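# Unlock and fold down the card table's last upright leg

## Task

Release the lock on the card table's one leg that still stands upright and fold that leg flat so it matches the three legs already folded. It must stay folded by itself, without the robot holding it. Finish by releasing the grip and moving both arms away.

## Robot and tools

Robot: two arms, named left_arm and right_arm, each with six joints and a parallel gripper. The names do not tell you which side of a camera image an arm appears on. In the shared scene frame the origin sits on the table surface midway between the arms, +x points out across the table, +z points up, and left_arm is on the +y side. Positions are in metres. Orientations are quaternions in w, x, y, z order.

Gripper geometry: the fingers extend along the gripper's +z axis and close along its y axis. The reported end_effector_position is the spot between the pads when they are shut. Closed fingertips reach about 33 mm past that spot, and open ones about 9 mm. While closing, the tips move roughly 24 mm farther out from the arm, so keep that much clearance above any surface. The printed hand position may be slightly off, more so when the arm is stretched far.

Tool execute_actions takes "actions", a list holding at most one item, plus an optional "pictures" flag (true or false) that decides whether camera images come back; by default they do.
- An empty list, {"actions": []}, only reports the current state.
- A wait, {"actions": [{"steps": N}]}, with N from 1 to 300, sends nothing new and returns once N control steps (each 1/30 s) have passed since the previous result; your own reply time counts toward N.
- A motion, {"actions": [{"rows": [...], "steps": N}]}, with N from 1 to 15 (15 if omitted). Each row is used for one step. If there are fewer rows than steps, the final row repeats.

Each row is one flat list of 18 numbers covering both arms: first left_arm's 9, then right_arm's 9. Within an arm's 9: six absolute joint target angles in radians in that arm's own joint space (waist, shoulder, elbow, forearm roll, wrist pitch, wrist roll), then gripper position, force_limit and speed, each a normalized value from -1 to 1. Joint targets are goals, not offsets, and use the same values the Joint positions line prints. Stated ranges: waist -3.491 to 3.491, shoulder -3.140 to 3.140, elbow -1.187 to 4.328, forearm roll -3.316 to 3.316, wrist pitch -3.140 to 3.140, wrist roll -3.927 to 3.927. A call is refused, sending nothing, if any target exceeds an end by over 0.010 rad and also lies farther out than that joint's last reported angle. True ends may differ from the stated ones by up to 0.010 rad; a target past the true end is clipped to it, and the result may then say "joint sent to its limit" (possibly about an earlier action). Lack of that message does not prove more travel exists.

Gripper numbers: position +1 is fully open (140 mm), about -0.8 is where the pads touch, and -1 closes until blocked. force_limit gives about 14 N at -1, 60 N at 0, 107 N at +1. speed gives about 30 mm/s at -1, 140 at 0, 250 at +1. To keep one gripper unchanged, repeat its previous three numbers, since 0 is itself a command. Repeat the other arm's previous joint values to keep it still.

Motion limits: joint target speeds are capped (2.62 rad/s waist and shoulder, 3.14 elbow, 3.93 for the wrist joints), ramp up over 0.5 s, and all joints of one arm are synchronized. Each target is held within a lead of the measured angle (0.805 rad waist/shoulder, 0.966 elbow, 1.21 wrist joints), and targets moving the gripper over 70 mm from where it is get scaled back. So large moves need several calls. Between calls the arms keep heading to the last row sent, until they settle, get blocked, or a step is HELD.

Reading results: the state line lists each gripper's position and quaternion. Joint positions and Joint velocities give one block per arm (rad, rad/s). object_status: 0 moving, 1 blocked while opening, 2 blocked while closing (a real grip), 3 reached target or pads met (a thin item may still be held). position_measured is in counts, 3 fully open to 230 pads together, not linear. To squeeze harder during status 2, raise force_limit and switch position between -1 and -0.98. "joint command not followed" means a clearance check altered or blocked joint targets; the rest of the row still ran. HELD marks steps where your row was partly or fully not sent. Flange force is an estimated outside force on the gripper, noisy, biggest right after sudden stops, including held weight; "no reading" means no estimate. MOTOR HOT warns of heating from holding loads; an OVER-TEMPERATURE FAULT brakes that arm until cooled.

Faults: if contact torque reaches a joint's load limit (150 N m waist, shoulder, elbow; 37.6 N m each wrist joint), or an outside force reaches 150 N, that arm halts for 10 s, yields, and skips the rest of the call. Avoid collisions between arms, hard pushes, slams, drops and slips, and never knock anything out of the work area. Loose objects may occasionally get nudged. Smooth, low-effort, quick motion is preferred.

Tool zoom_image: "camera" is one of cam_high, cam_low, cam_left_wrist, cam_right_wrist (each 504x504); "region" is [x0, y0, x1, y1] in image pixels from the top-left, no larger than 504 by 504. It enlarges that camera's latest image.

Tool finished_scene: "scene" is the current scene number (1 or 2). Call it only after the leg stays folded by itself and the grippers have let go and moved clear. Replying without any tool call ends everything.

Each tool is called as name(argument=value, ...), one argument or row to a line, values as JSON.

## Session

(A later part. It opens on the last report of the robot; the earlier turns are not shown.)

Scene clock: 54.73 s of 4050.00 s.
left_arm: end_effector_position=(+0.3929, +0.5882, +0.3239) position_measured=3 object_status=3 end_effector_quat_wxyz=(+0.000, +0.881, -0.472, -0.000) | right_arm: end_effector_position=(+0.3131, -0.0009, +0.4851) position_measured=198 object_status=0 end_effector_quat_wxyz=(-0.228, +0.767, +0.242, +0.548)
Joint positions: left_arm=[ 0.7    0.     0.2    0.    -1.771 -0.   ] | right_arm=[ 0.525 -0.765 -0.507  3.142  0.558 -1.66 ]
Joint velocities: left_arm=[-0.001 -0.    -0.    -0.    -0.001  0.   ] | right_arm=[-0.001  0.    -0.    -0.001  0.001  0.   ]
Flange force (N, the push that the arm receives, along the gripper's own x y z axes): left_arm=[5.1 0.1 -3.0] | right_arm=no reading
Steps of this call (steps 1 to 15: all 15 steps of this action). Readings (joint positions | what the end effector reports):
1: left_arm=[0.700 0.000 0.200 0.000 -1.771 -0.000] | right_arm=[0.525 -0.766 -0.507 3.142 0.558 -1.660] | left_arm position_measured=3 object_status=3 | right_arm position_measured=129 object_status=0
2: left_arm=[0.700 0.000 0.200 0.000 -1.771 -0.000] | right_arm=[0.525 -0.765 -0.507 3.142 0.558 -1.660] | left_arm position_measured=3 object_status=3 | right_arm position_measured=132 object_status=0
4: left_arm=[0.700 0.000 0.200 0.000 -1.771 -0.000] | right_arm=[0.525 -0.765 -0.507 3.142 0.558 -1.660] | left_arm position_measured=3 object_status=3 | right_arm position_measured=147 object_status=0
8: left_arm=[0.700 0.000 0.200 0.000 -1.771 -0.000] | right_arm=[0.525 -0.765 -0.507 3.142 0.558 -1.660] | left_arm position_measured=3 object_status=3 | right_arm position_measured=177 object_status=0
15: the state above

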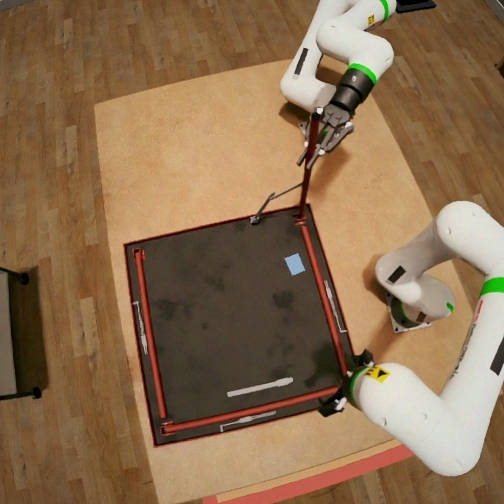

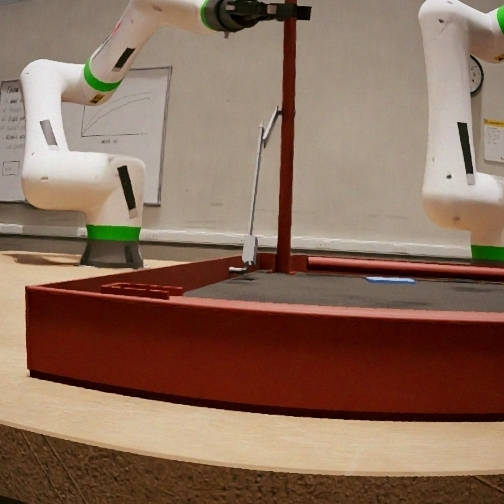

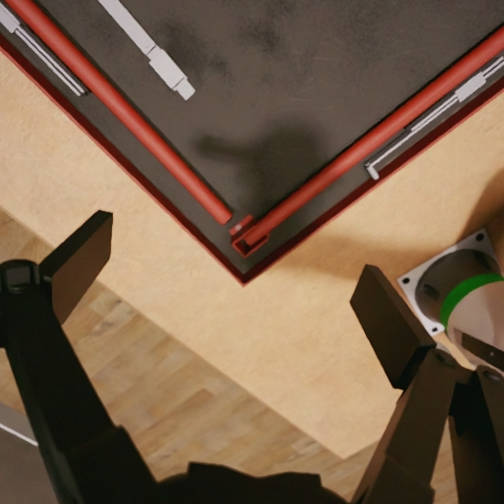

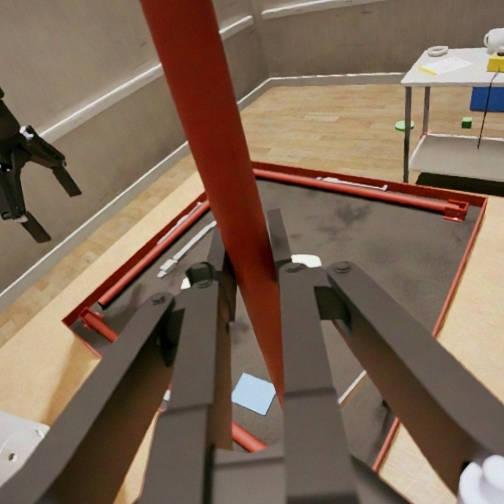

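execute_actions(
  actions=[
    {"rows":[[0.7,0,0.2,0,-1.771,0,1,0,0,0.34,-0.336,-0.175,3.1416,0.761,-1.82,-1,-0.7,0]]},
  ],
  pictures=false,
)

execute_actions(
  actions=[
    {"steps":10},
  ],
)

execute_actions(
  actions=[
    {"rows":[[0.7,0,0.2,0,-1.771,0,1,0,0,0.23,0.157,0.169,3.1416,0.962,-1.9,-1,-0.7,0]]},
  ],
  pictures=false,
)

execute_actions(
  actions=[
    {"steps":12},
  ],
)

Scene clock: 58.70 s of 4050.00 s.
left_arm: end_effector_position=(+0.3929, +0.5882, +0.3239) position_measured=3 object_status=3 end_effector_quat_wxyz=(+0.000, +0.881, -0.472, -0.000) | right_arm: end_effector_position=(+0.4441, +0.0003, +0.4527) position_measured=198 object_status=2 end_effector_quat_wxyz=(-0.185, +0.858, +0.146, +0.457)
Joint positions: left_arm=[ 0.7    0.     0.2    0.    -1.771  0.   ] | right_arm=[ 0.378 -0.424 -0.243  3.142  0.72  -1.787]
Joint velocities: left_arm=[ 0.    -0.     0.001  0.001  0.     0.   ] | right_arm=[-0.341  0.804  0.614 -0.001  0.38  -0.296]
Flange force (N, the push that the arm receives, along the gripper's own x y z axes): left_arm=[5.1 0.2 -3.0] | right_arm=no reading
Steps of this call (steps 1 to 15: the robot went on to your last target; steps 16 to 90: nothing new was sent; then 0.47 s passed at rest; steps 91 to 105: all 15 steps of this action). Readings (joint positions | what the end effector reports):
91: left_arm=[0.700 -0.000 0.200 0.000 -1.771 -0.000] | right_arm=[0.525 -0.765 -0.507 3.142 0.558 -1.660] | left_arm position_measured=3 object_status=3 | right_arm position_measured=198 object_status=2
92: left_arm=[0.700 -0.000 0.200 0.000 -1.771 -0.000] | right_arm=[0.524 -0.762 -0.505 3.142 0.559 -1.661] | left_arm position_measured=3 object_status=3 | right_arm position_measured=198 object_status=2
94: left_arm=[0.700 0.000 0.200 0.000 -1.771 0.000] | right_arm=[0.514 -0.740 -0.487 3.142 0.570 -1.669] | left_arm position_measured=3 object_status=3 | right_arm position_measured=198 object_status=2
98: left_arm=[0.700 0.000 0.200 0.000 -1.771 0.000] | right_arm=[0.467 -0.631 -0.403 3.142 0.621 -1.710] | left_arm position_measured=3 object_status=3 | right_arm position_measured=198 object_status=2
105: the state above

Scene clock: 59.03 s of 4050.00 s.
left_arm: end_effector_position=(+0.3929, +0.5882, +0.3239) position_measured=3 object_status=3 end_effector_quat_wxyz=(+0.000, +0.881, -0.472, -0.000) | right_arm: end_effector_position=(+0.4792, -0.0040, +0.4397) position_measured=198 object_status=2 end_effector_quat_wxyz=(-0.174, +0.877, +0.118, +0.433)
Joint positions: left_arm=[ 0.7    0.     0.2   -0.    -1.771 -0.   ] | right_arm=[ 0.34  -0.336 -0.175  3.142  0.761 -1.82 ]
Joint velocities: left_arm=[ 0.    -0.     0.     0.001  0.    -0.   ] | right_arm=[ 0.     0.003  0.001  0.001 -0.    -0.001]
Flange force (N, the push that the arm receives, along the gripper's own x y z axes): left_arm=[2.7 1.2 -3.3] | right_arm=[-22.3 -7.2 7.7]
Steps of this call (steps 1 to 10: the robot went on to your last target). Readings (joint positions | what the end effector reports):
1: left_arm=[0.700 -0.000 0.200 0.000 -1.771 -0.000] | right_arm=[0.367 -0.398 -0.224 3.142 0.732 -1.797] | left_arm position_measured=3 object_status=3 | right_arm position_measured=198 object_status=2
2: left_arm=[0.700 -0.000 0.200 -0.000 -1.771 -0.000] | right_arm=[0.358 -0.376 -0.207 3.142 0.743 -1.805] | left_arm position_measured=3 object_status=3 | right_arm position_measured=198 object_status=2
4: left_arm=[0.700 0.000 0.200 0.000 -1.771 0.000] | right_arm=[0.345 -0.347 -0.184 3.142 0.756 -1.816] | left_arm position_measured=3 object_status=3 | right_arm position_measured=198 object_status=2
8: left_arm=[0.700 0.000 0.200 0.000 -1.771 -0.000] | right_arm=[0.340 -0.336 -0.175 3.142 0.761 -1.820] | left_arm position_measured=3 object_status=3 | right_arm position_measured=198 object_status=2
10: the state above

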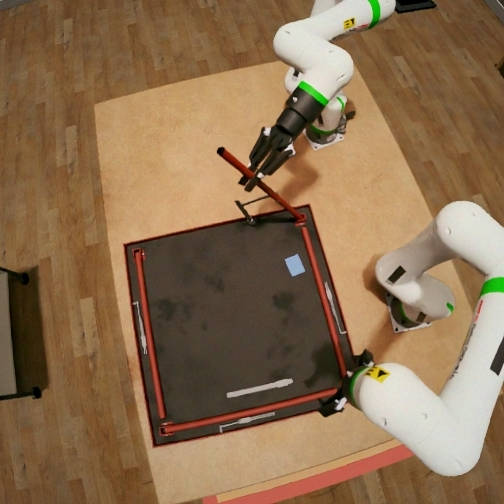

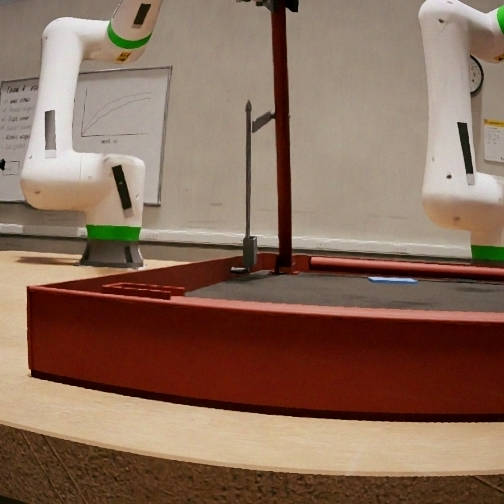

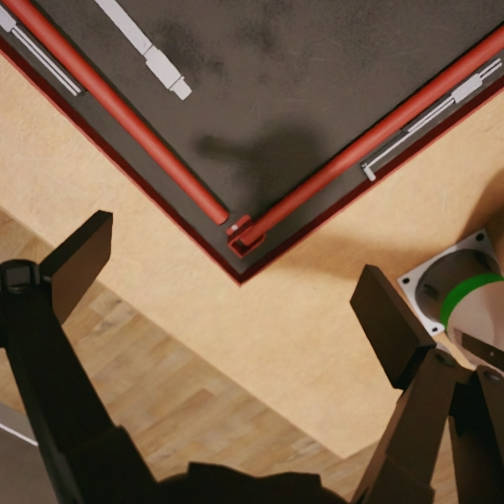

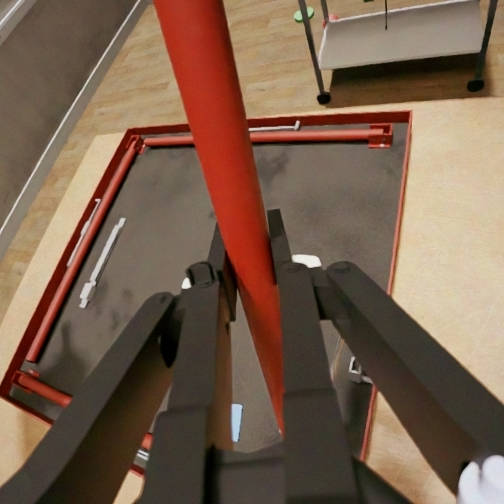

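Scene clock: 59.53 s of 4050.00 s.
left_arm: end_effector_position=(+0.3929, +0.5882, +0.3239) position_measured=3 object_status=3 end_effector_quat_wxyz=(+0.000, +0.881, -0.472, -0.000) | right_arm: end_effector_position=(+0.5858, -0.0026, +0.3545) position_measured=198 object_status=2 end_effector_quat_wxyz=(-0.130, +0.932, +0.063, +0.333)
Joint positions: left_arm=[ 0.7    0.     0.2    0.    -1.771 -0.   ] | right_arm=[ 0.264  0.004  0.063  3.142  0.899 -1.875]
Joint velocities: left_arm=[ 0.001 -0.     0.    -0.001  0.    -0.   ] | right_arm=[-0.187  0.849  0.591  0.001  0.344 -0.137]
Flange force (N, the push that the arm receives, along the gripper's own x y z axes): left_arm=[4.9 0.6 -2.8] | right_arm=[35.0 12.6 -8.4]
Steps of this call (steps 1 to 15: all 15 steps of this action). Readings (joint positions | what the end effector reports):
1: left_arm=[0.700 0.000 0.200 0.000 -1.771 0.000] | right_arm=[0.340 -0.336 -0.175 3.142 0.761 -1.820] | left_arm position_measured=3 object_status=3 | right_arm position_measured=198 object_status=2
2: left_arm=[0.700 0.000 0.200 0.000 -1.771 -0.000] | right_arm=[0.339 -0.333 -0.173 3.142 0.762 -1.820] | left_arm position_measured=3 object_status=3 | right_arm position_measured=198 object_status=2
4: left_arm=[0.700 0.000 0.200 0.000 -1.771 -0.000] | right_arm=[0.334 -0.311 -0.157 3.142 0.771 -1.824] | left_arm position_measured=3 object_status=3 | right_arm position_measured=198 object_status=2
8: left_arm=[0.700 0.000 0.200 0.000 -1.771 -0.000] | right_arm=[0.310 -0.202 -0.081 3.142 0.814 -1.842] | left_arm position_measured=3 object_status=3 | right_arm position_measured=198 object_status=2
15: the state above

Scene clock: 59.93 s of 4050.00 s.
left_arm: end_effector_position=(+0.3929, +0.5882, +0.3239) position_measured=3 object_status=3 end_effector_quat_wxyz=(+0.000, +0.881, -0.472, -0.000) | right_arm: end_effector_position=(+0.6286, -0.0083, +0.3051) position_measured=198 object_status=2 end_effector_quat_wxyz=(-0.110, +0.952, +0.037, +0.285)
Joint positions: left_arm=[ 0.7    0.     0.2    0.    -1.771  0.   ] | right_arm=[ 0.23   0.157  0.169  3.141  0.963 -1.9  ]
Joint velocities: left_arm=[-0.001  0.    -0.001 -0.    -0.     0.   ] | right_arm=[-0.004  0.003  0.002 -0.001 -0.    -0.001]
Flange force (N, the push that the arm receives, along the gripper's own x y z axes): left_arm=[3.4 0.1 -5.8] | right_arm=[-11.5 -30.2 5.7]
Steps of this call (steps 1 to 12: the robot went on to your last target). Readings (joint positions | what the end effector reports):
1: left_arm=[0.700 -0.000 0.200 0.000 -1.771 -0.000] | right_arm=[0.258 0.033 0.083 3.142 0.911 -1.880] | left_arm position_measured=3 object_status=3 | right_arm position_measured=198 object_status=2
2: left_arm=[0.700 -0.000 0.200 0.000 -1.771 -0.000] | right_arm=[0.251 0.061 0.102 3.142 0.922 -1.884] | left_arm position_measured=3 object_status=3 | right_arm position_measured=198 object_status=2
4: left_arm=[0.700 0.000 0.200 0.000 -1.771 -0.000] | right_arm=[0.241 0.111 0.136 3.141 0.942 -1.892] | left_arm position_measured=3 object_status=3 | right_arm position_measured=198 object_status=2
8: left_arm=[0.700 0.000 0.200 0.000 -1.771 0.000] | right_arm=[0.231 0.156 0.168 3.141 0.962 -1.900] | left_arm position_measured=3 object_status=3 | right_arm position_measured=198 object_status=2
12: the state above

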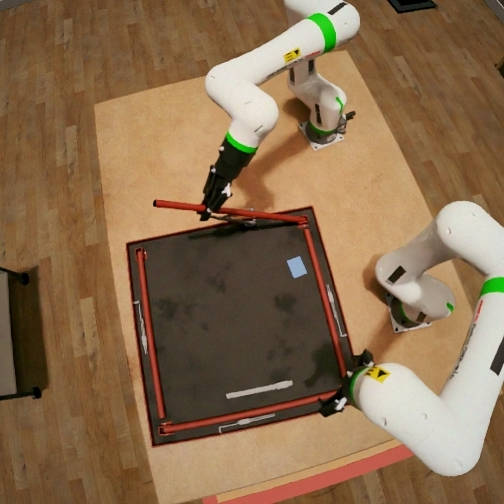

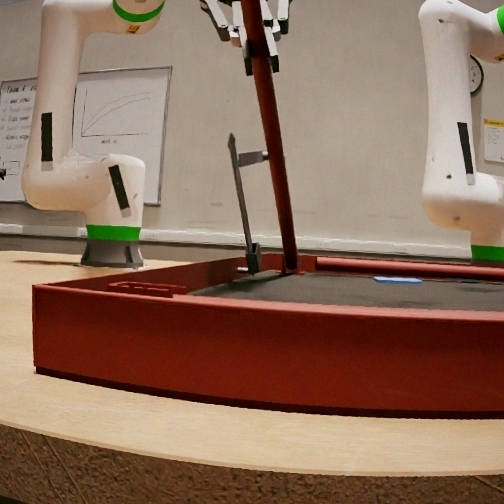

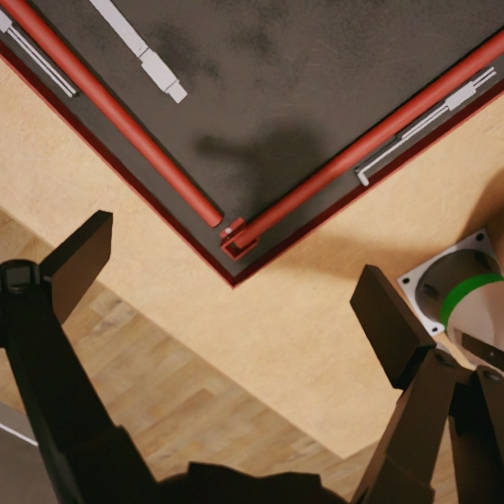

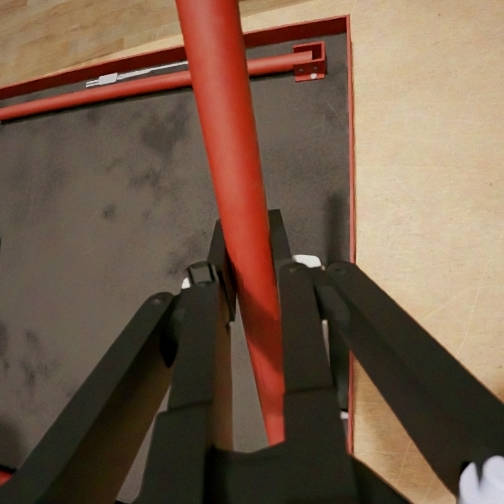

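execute_actions(
  actions=[
    {"rows":[[0.7,0,0.2,0,-1.771,0,1,0,0,0.202,0.516,0.412,3.1416,1.096,-1.92,-1,-0.7,0]]},
  ],
  pictures=false,
)

execute_actions(
  actions=[
    {"rows":[[0.7,0,0.2,0,-1.771,0,1,0,0,0.198,0.621,0.398,3.1416,1.027,-1.93,-1,-0.7,0]]},
  ],
)

Scene clock: 63.53 s of 4050.00 s.
left_arm: end_effector_position=(+0.3929, +0.5882, +0.3239) position_measured=3 object_status=3 end_effector_quat_wxyz=(+0.000, +0.881, -0.472, -0.000) | right_arm: end_effector_position=(+0.6880, -0.0039, +0.1814) position_measured=198 object_status=2 end_effector_quat_wxyz=(-0.070, +0.980, +0.017, +0.185)
Joint positions: left_arm=[ 0.7    0.     0.2    0.    -1.771 -0.   ] | right_arm=[ 0.205  0.476  0.385  3.142  1.081 -1.918]
Joint velocities: left_arm=[-0.     0.    -0.001 -0.     0.001  0.   ] | right_arm=[-0.044  0.573  0.386 -0.001  0.216 -0.031]
Flange force (N, the push that the arm receives, along the gripper's own x y z axes): left_arm=[2.9 0.5 -3.1] | right_arm=[26.3 15.6 11.7]
Steps of this call (steps 1 to 30: the robot went on to your last target; steps 31 to 90: nothing new was sent; then 0.10 s passed at rest; steps 91 to 105: all 15 steps of this action). Readings (joint positions | what the end effector reports):
91: left_arm=[0.700 0.000 0.200 -0.000 -1.771 0.000] | right_arm=[0.230 0.157 0.169 3.142 0.962 -1.900] | left_arm position_measured=3 object_status=3 | right_arm position_measured=198 object_status=2
92: left_arm=[0.700 0.000 0.200 0.000 -1.771 -0.000] | right_arm=[0.230 0.159 0.171 3.142 0.963 -1.900] | left_arm position_measured=3 object_status=3 | right_arm position_measured=198 object_status=2
94: left_arm=[0.700 0.000 0.200 0.000 -1.771 -0.000] | right_arm=[0.228 0.182 0.186 3.142 0.971 -1.901] | left_arm position_measured=3 object_status=3 | right_arm position_measured=198 object_status=2
98: left_arm=[0.700 0.000 0.200 0.000 -1.771 0.000] | right_arm=[0.219 0.289 0.258 3.142 1.011 -1.907] | left_arm position_measured=3 object_status=3 | right_arm position_measured=198 object_status=2
105: the state above

Scene clock: 64.03 s of 4050.00 s.
left_arm: end_effector_position=(+0.3929, +0.5882, +0.3239) position_measured=3 object_status=3 end_effector_quat_wxyz=(+0.000, +0.881, -0.472, -0.000) | right_arm: end_effector_position=(+0.7054, -0.0024, +0.0851) position_measured=198 object_status=2 end_effector_quat_wxyz=(-0.057, +0.987, +0.007, +0.149)
Joint positions: left_arm=[ 0.7    0.     0.2    0.    -1.771 -0.   ] | right_arm=[ 0.198  0.621  0.398  3.141  1.027 -1.93 ]
Joint velocities: left_arm=[ 0.001 -0.     0.001  0.001  0.     0.   ] | right_arm=[ 0.     0.002 -0.     0.002 -0.001 -0.   ]
Flange force (N, the push that the arm receives, along the gripper's own x y z axes): left_arm=[5.1 0.0 -3.0] | right_arm=[-4.6 4.4 -0.8]
Steps of this call (steps 1 to 15: all 15 steps of this action). Readings (joint positions | what the end effector reports):
1: left_arm=[0.700 0.000 0.200 0.000 -1.771 -0.000] | right_arm=[0.204 0.493 0.396 3.142 1.087 -1.919] | left_arm position_measured=3 object_status=3 | right_arm position_measured=198 object_status=2
2: left_arm=[0.700 0.000 0.200 0.000 -1.771 -0.000] | right_arm=[0.203 0.510 0.404 3.142 1.090 -1.920] | left_arm position_measured=3 object_status=3 | right_arm position_measured=198 object_status=2
4: left_arm=[0.700 0.000 0.200 0.000 -1.771 -0.000] | right_arm=[0.201 0.549 0.404 3.141 1.079 -1.923] | left_arm position_measured=3 object_status=3 | right_arm position_measured=198 object_status=2
8: left_arm=[0.700 0.000 0.200 0.000 -1.771 -0.000] | right_arm=[0.199 0.611 0.398 3.141 1.034 -1.929] | left_arm position_measured=3 object_status=3 | right_arm position_measured=198 object_status=2
15: the state above

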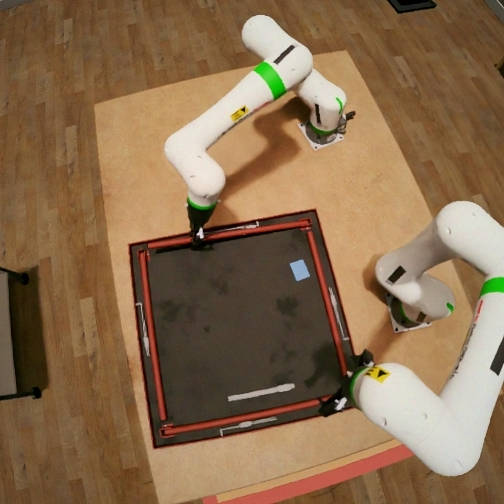

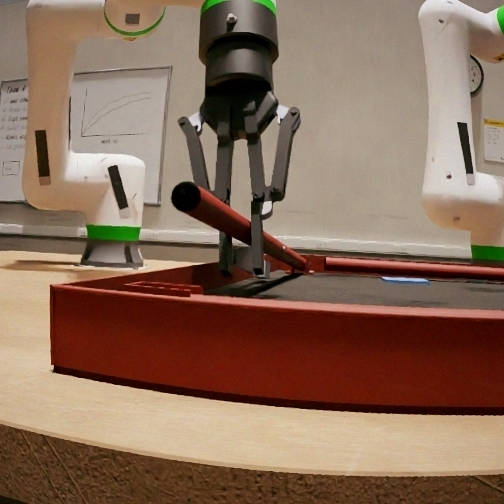

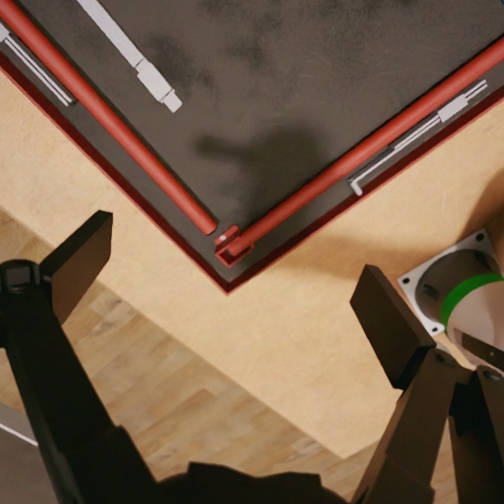

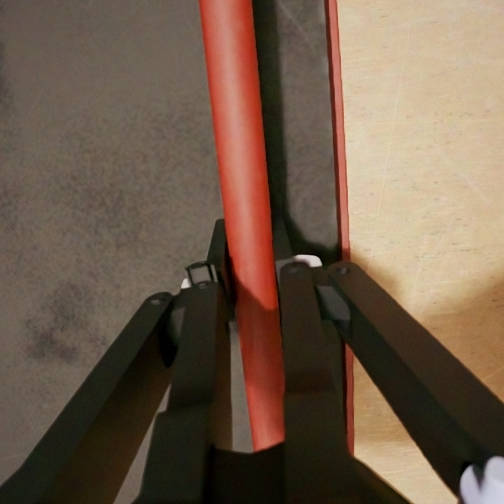

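execute_actions(
  actions=[
    {"rows":[[0.7,0,0.2,0,-1.771,0,1,0,0,0.198,0.645,0.392,3.1416,0.997,-1.93,-1,-0.7,0]],"steps":10},
  ],
  pictures=false,
)

execute_actions(
  actions=[
    {"rows":[[0.7,0,0.2,0,-1.771,0,1,0,0,0.198,0.645,0.392,3.1416,0.997,-1.93,-0.46,-0.7,-1]]},
  ],
  pictures=false,
)

execute_actions(
  actions=[
    {"rows":[[0.7,0,0.2,0,-1.771,0,1,0,0,0.198,0.516,0.412,3.1416,1.096,-1.93,-0.46,-0.7,-1]]},
  ],
)

Scene clock: 66.77 s of 4050.00 s.
left_arm: end_effector_position=(+0.3929, +0.5882, +0.3239) position_measured=3 object_status=3 end_effector_quat_wxyz=(+0.000, +0.881, -0.472, -0.000) | right_arm: end_effector_position=(+0.7102, -0.0010, +0.0668) position_measured=198 object_status=2 end_effector_quat_wxyz=(-0.057, +0.987, +0.007, +0.149)
Joint positions: left_arm=[ 0.7    0.     0.2    0.    -1.771  0.   ] | right_arm=[ 0.198  0.645  0.392  3.142  0.997 -1.93 ]
Joint velocities: left_arm=[-0.001 -0.    -0.     0.001 -0.     0.   ] | right_arm=[ 0.001  0.003 -0.001  0.001 -0.003  0.   ]
Flange force (N, the push that the arm receives, along the gripper's own x y z axes): left_arm=[4.0 1.9 -1.7] | right_arm=[-7.6 7.3 -4.5]
Steps of this call (steps 1 to 15: the robot went on to your last target; steps 16 to 72: nothing new was sent; steps 73 to 82: all 10 steps of this action). Readings (joint positions | what the end effector reports):
73: left_arm=[0.700 0.000 0.200 0.000 -1.771 -0.000] | right_arm=[0.198 0.621 0.398 3.142 1.027 -1.930] | left_arm position_measured=3 object_status=3 | right_arm position_measured=198 object_status=2
74: left_arm=[0.700 0.000 0.200 -0.000 -1.771 -0.000] | right_arm=[0.198 0.624 0.398 3.142 1.024 -1.930] | left_arm position_measured=3 object_status=3 | right_arm position_measured=198 object_status=2
76: left_arm=[0.700 0.000 0.200 -0.000 -1.771 -0.000] | right_arm=[0.198 0.638 0.394 3.142 1.006 -1.930] | left_arm position_measured=3 object_status=3 | right_arm position_measured=198 object_status=2
80: left_arm=[0.700 -0.000 0.200 0.000 -1.771 -0.000] | right_arm=[0.198 0.644 0.392 3.142 0.997 -1.930] | left_arm position_measured=3 object_status=3 | right_arm position_measured=198 object_status=2
82: the state above

Scene clock: 67.27 s of 4050.00 s.
left_arm: end_effector_position=(+0.3929, +0.5882, +0.3239) position_measured=3 object_status=3 end_effector_quat_wxyz=(+0.000, +0.881, -0.472, -0.000) | right_arm: end_effector_position=(+0.7102, -0.0008, +0.0667) position_measured=187 object_status=3 end_effector_quat_wxyz=(-0.057, +0.987, +0.007, +0.149)
Joint positions: left_arm=[ 0.7    0.     0.2    0.    -1.771 -0.   ] | right_arm=[ 0.198  0.645  0.392  3.142  0.997 -1.93 ]
Joint velocities: left_arm=[ 0.001  0.     0.    -0.002  0.     0.   ] | right_arm=[-0.    -0.    -0.    -0.001  0.002  0.001]
Flange force (N, the push that the arm receives, along the gripper's own x y z axes): left_arm=[4.3 1.2 -3.4] | right_arm=[-1.4 4.0 2.0]
Steps of this call (steps 1 to 15: all 15 steps of this action). Readings (joint positions | what the end effector reports):
1: left_arm=[0.700 -0.000 0.200 0.000 -1.771 0.000] | right_arm=[0.198 0.645 0.392 3.142 0.997 -1.930] | left_arm position_measured=3 object_status=3 | right_arm position_measured=198 object_status=0
2: left_arm=[0.700 0.000 0.200 0.000 -1.771 -0.000] | right_arm=[0.198 0.645 0.392 3.142 0.997 -1.930] | left_arm position_measured=3 object_status=3 | right_arm position_measured=198 object_status=0
4: left_arm=[0.700 0.000 0.200 0.000 -1.771 -0.000] | right_arm=[0.198 0.645 0.392 3.142 0.997 -1.930] | left_arm position_measured=3 object_status=3 | right_arm position_measured=195 object_status=0
8: left_arm=[0.700 -0.000 0.200 -0.000 -1.771 -0.000] | right_arm=[0.198 0.645 0.392 3.142 0.996 -1.930] | left_arm position_measured=3 object_status=3 | right_arm position_measured=188 object_status=0
15: the state above

Scene clock: 67.77 s of 4050.00 s.
left_arm: end_effector_position=(+0.3929, +0.5882, +0.3239) position_measured=3 object_status=3 end_effector_quat_wxyz=(+0.000, +0.881, -0.472, -0.000) | right_arm: end_effector_position=(+0.6951, -0.0066, +0.1644) position_measured=187 object_status=3 end_effector_quat_wxyz=(-0.066, +0.983, +0.007, +0.172)
Joint positions: left_arm=[ 0.7   -0.     0.2    0.    -1.771  0.   ] | right_arm=[ 0.198  0.516  0.412  3.141  1.096 -1.93 ]
Joint velocities: left_arm=[ 0.     0.    -0.    -0.     0.001 -0.   ] | right_arm=[ 0.    -0.004  0.001 -0.     0.001  0.   ]
Flange force (N, the push that the arm receives, along the gripper's own x y z axes): left_arm=[2.8 0.8 -2.0] | right_arm=[-6.3 2.4 -5.0]
Steps of this call (steps 1 to 15: all 15 steps of this action). Readings (joint positions | what the end effector reports):
1: left_arm=[0.700 0.000 0.200 -0.000 -1.771 -0.000] | right_arm=[0.198 0.645 0.392 3.142 0.997 -1.930] | left_arm position_measured=3 object_status=3 | right_arm position_measured=187 object_status=3
2: left_arm=[0.700 -0.000 0.200 0.000 -1.771 -0.000] | right_arm=[0.198 0.643 0.392 3.142 1.000 -1.930] | left_arm position_measured=3 object_status=3 | right_arm position_measured=187 object_status=3
4: left_arm=[0.700 0.000 0.200 0.000 -1.771 0.000] | right_arm=[0.198 0.620 0.396 3.142 1.018 -1.930] | left_arm position_measured=3 object_status=3 | right_arm position_measured=187 object_status=3
8: left_arm=[0.700 0.000 0.200 0.000 -1.771 -0.000] | right_arm=[0.198 0.544 0.408 3.141 1.075 -1.930] | left_arm position_measured=3 object_status=3 | right_arm position_measured=187 object_status=3
15: the state above

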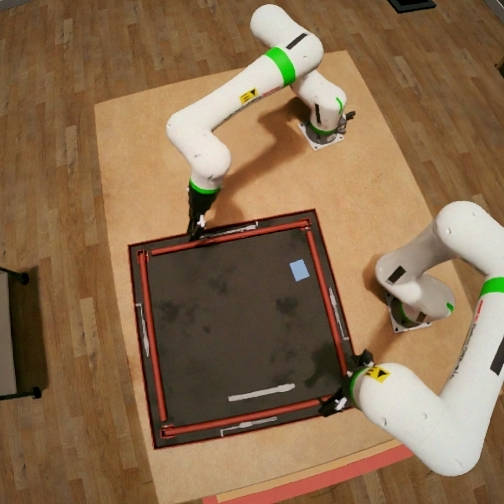

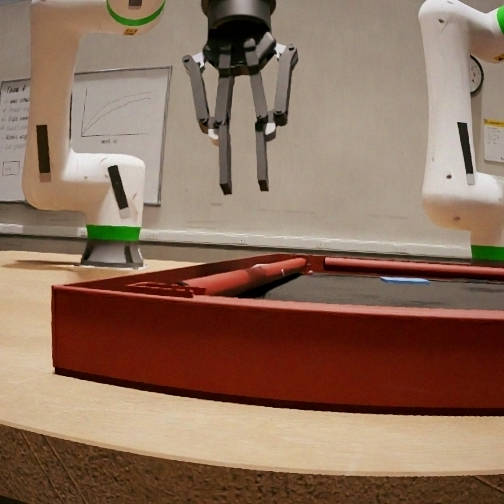

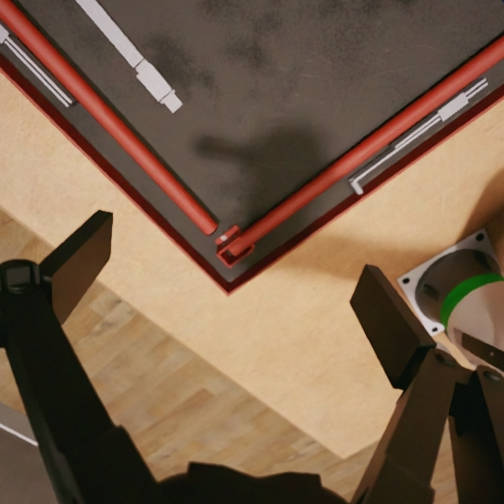

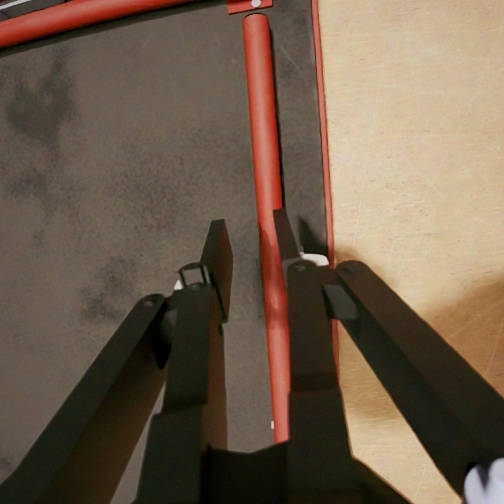

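execute_actions(
  actions=[
    {"rows":[[0.7,0,0.2,0,-1.771,0,1,0,0,-0.3,0.2,0.3,3.1416,1.4,-1.93,-0.46,-0.7,-1]]},
  ],
  pictures=false,
)

execute_actions(
  actions=[
    {"steps":15},
  ],
)

finished_scene(
  scene=1,
)

Scene clock: 70.03 s of 4050.00 s.
left_arm: end_effector_position=(+0.3929, +0.5882, +0.3239) position_measured=3 object_status=3 end_effector_quat_wxyz=(+0.000, +0.881, -0.472, -0.000) | right_arm: end_effector_position=(+0.7020, -0.1783, +0.2256) position_measured=187 object_status=3 end_effector_quat_wxyz=(-0.040, +0.981, -0.107, +0.156)
Joint positions: left_arm=[ 0.7    0.     0.2    0.    -1.771 -0.   ] | right_arm=[-0.034  0.369  0.36   3.142  1.237 -1.93 ]
Joint velocities: left_arm=[ 0.    -0.    -0.    -0.001 -0.    -0.   ] | right_arm=[-0.561 -0.355 -0.126 -0.     0.34  -0.001]
Flange force (N, the push that the arm receives, along the gripper's own x y z axes): left_arm=[4.1 1.0 -3.4] | right_arm=[-4.5 -2.0 0.8]
Steps of this call (steps 1 to 15: the robot went on to your last target; steps 16 to 53: nothing new was sent; steps 54 to 68: all 15 steps of this action). Readings (joint positions | what the end effector reports):
54: left_arm=[0.700 -0.000 0.200 0.000 -1.771 -0.000] | right_arm=[0.198 0.516 0.412 3.142 1.096 -1.930] | left_arm position_measured=3 object_status=3 | right_arm position_measured=187 object_status=3
55: left_arm=[0.700 0.000 0.200 0.000 -1.771 -0.000] | right_arm=[0.195 0.514 0.412 3.142 1.098 -1.930] | left_arm position_measured=3 object_status=3 | right_arm position_measured=187 object_status=3
57: left_arm=[0.700 0.000 0.200 0.000 -1.771 -0.000] | right_arm=[0.173 0.500 0.406 3.142 1.111 -1.930] | left_arm position_measured=3 object_status=3 | right_arm position_measured=187 object_status=3
61: left_arm=[0.700 0.000 0.200 0.000 -1.771 0.000] | right_arm=[0.096 0.451 0.389 3.142 1.158 -1.930] | left_arm position_measured=3 object_status=3 | right_arm position_measured=187 object_status=3
68: the state above

Scene clock: 70.53 s of 4050.00 s.
left_arm: end_effector_position=(+0.3929, +0.5882, +0.3239) position_measured=3 object_status=3 end_effector_quat_wxyz=(+0.000, +0.881, -0.472, -0.000) | right_arm: end_effector_position=(+0.6529, -0.3491, +0.2856) position_measured=187 object_status=3 end_effector_quat_wxyz=(-0.016, +0.962, -0.236, +0.134)
Joint positions: left_arm=[ 0.7    0.     0.2    0.    -1.771 -0.   ] | right_arm=[-0.297  0.202  0.301  3.142  1.398 -1.93 ]
Joint velocities: left_arm=[-0.001  0.    -0.    -0.001 -0.    -0.001] | right_arm=[-0.11  -0.07  -0.025 -0.001  0.067  0.001]
Flange force (N, the push that the arm receives, along the gripper's own x y z axes): left_arm=[3.3 -0.5 -3.5] | right_arm=[-11.6 26.0 -5.6]
Steps of this call (steps 1 to 15: the robot went on to your last target). Readings (joint positions | what the end effector reports):
1: left_arm=[0.700 0.000 0.200 0.000 -1.771 -0.000] | right_arm=[-0.053 0.357 0.356 3.142 1.249 -1.930] | left_arm position_measured=3 object_status=3 | right_arm position_measured=187 object_status=3
2: left_arm=[0.700 0.000 0.200 0.000 -1.771 -0.000] | right_arm=[-0.072 0.345 0.351 3.142 1.261 -1.930] | left_arm position_measured=3 object_status=3 | right_arm position_measured=187 object_status=3
4: left_arm=[0.700 0.000 0.200 0.000 -1.771 -0.000] | right_arm=[-0.110 0.320 0.343 3.142 1.284 -1.930] | left_arm position_measured=3 object_status=3 | right_arm position_measured=187 object_status=3
8: left_arm=[0.700 0.000 0.200 0.000 -1.771 -0.000] | right_arm=[-0.189 0.270 0.325 3.142 1.332 -1.930] | left_arm position_measured=3 object_status=3 | right_arm position_measured=187 object_status=3
15: the state above

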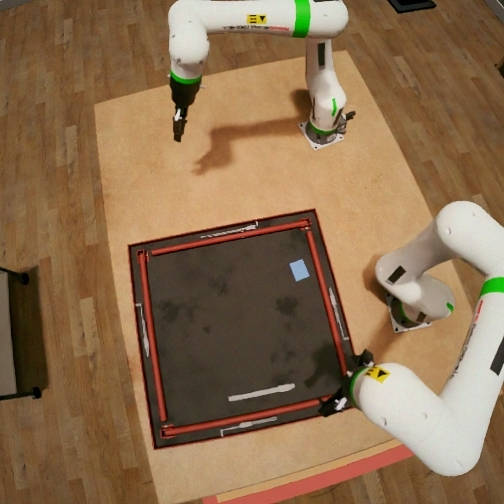

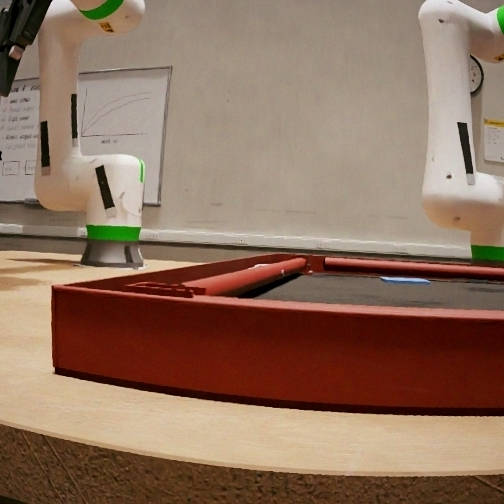

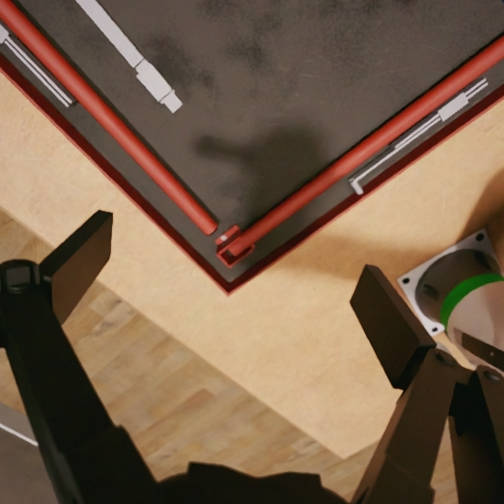

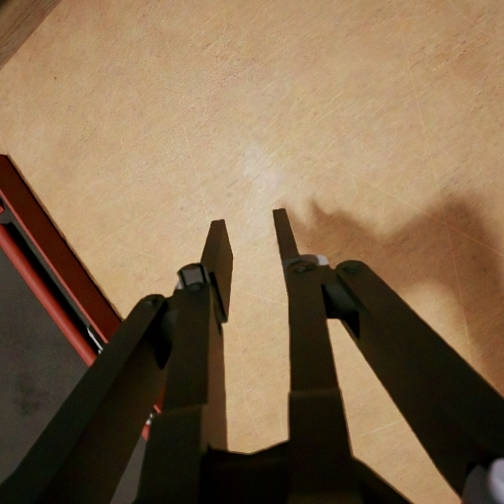

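The scene is finished: the task was done.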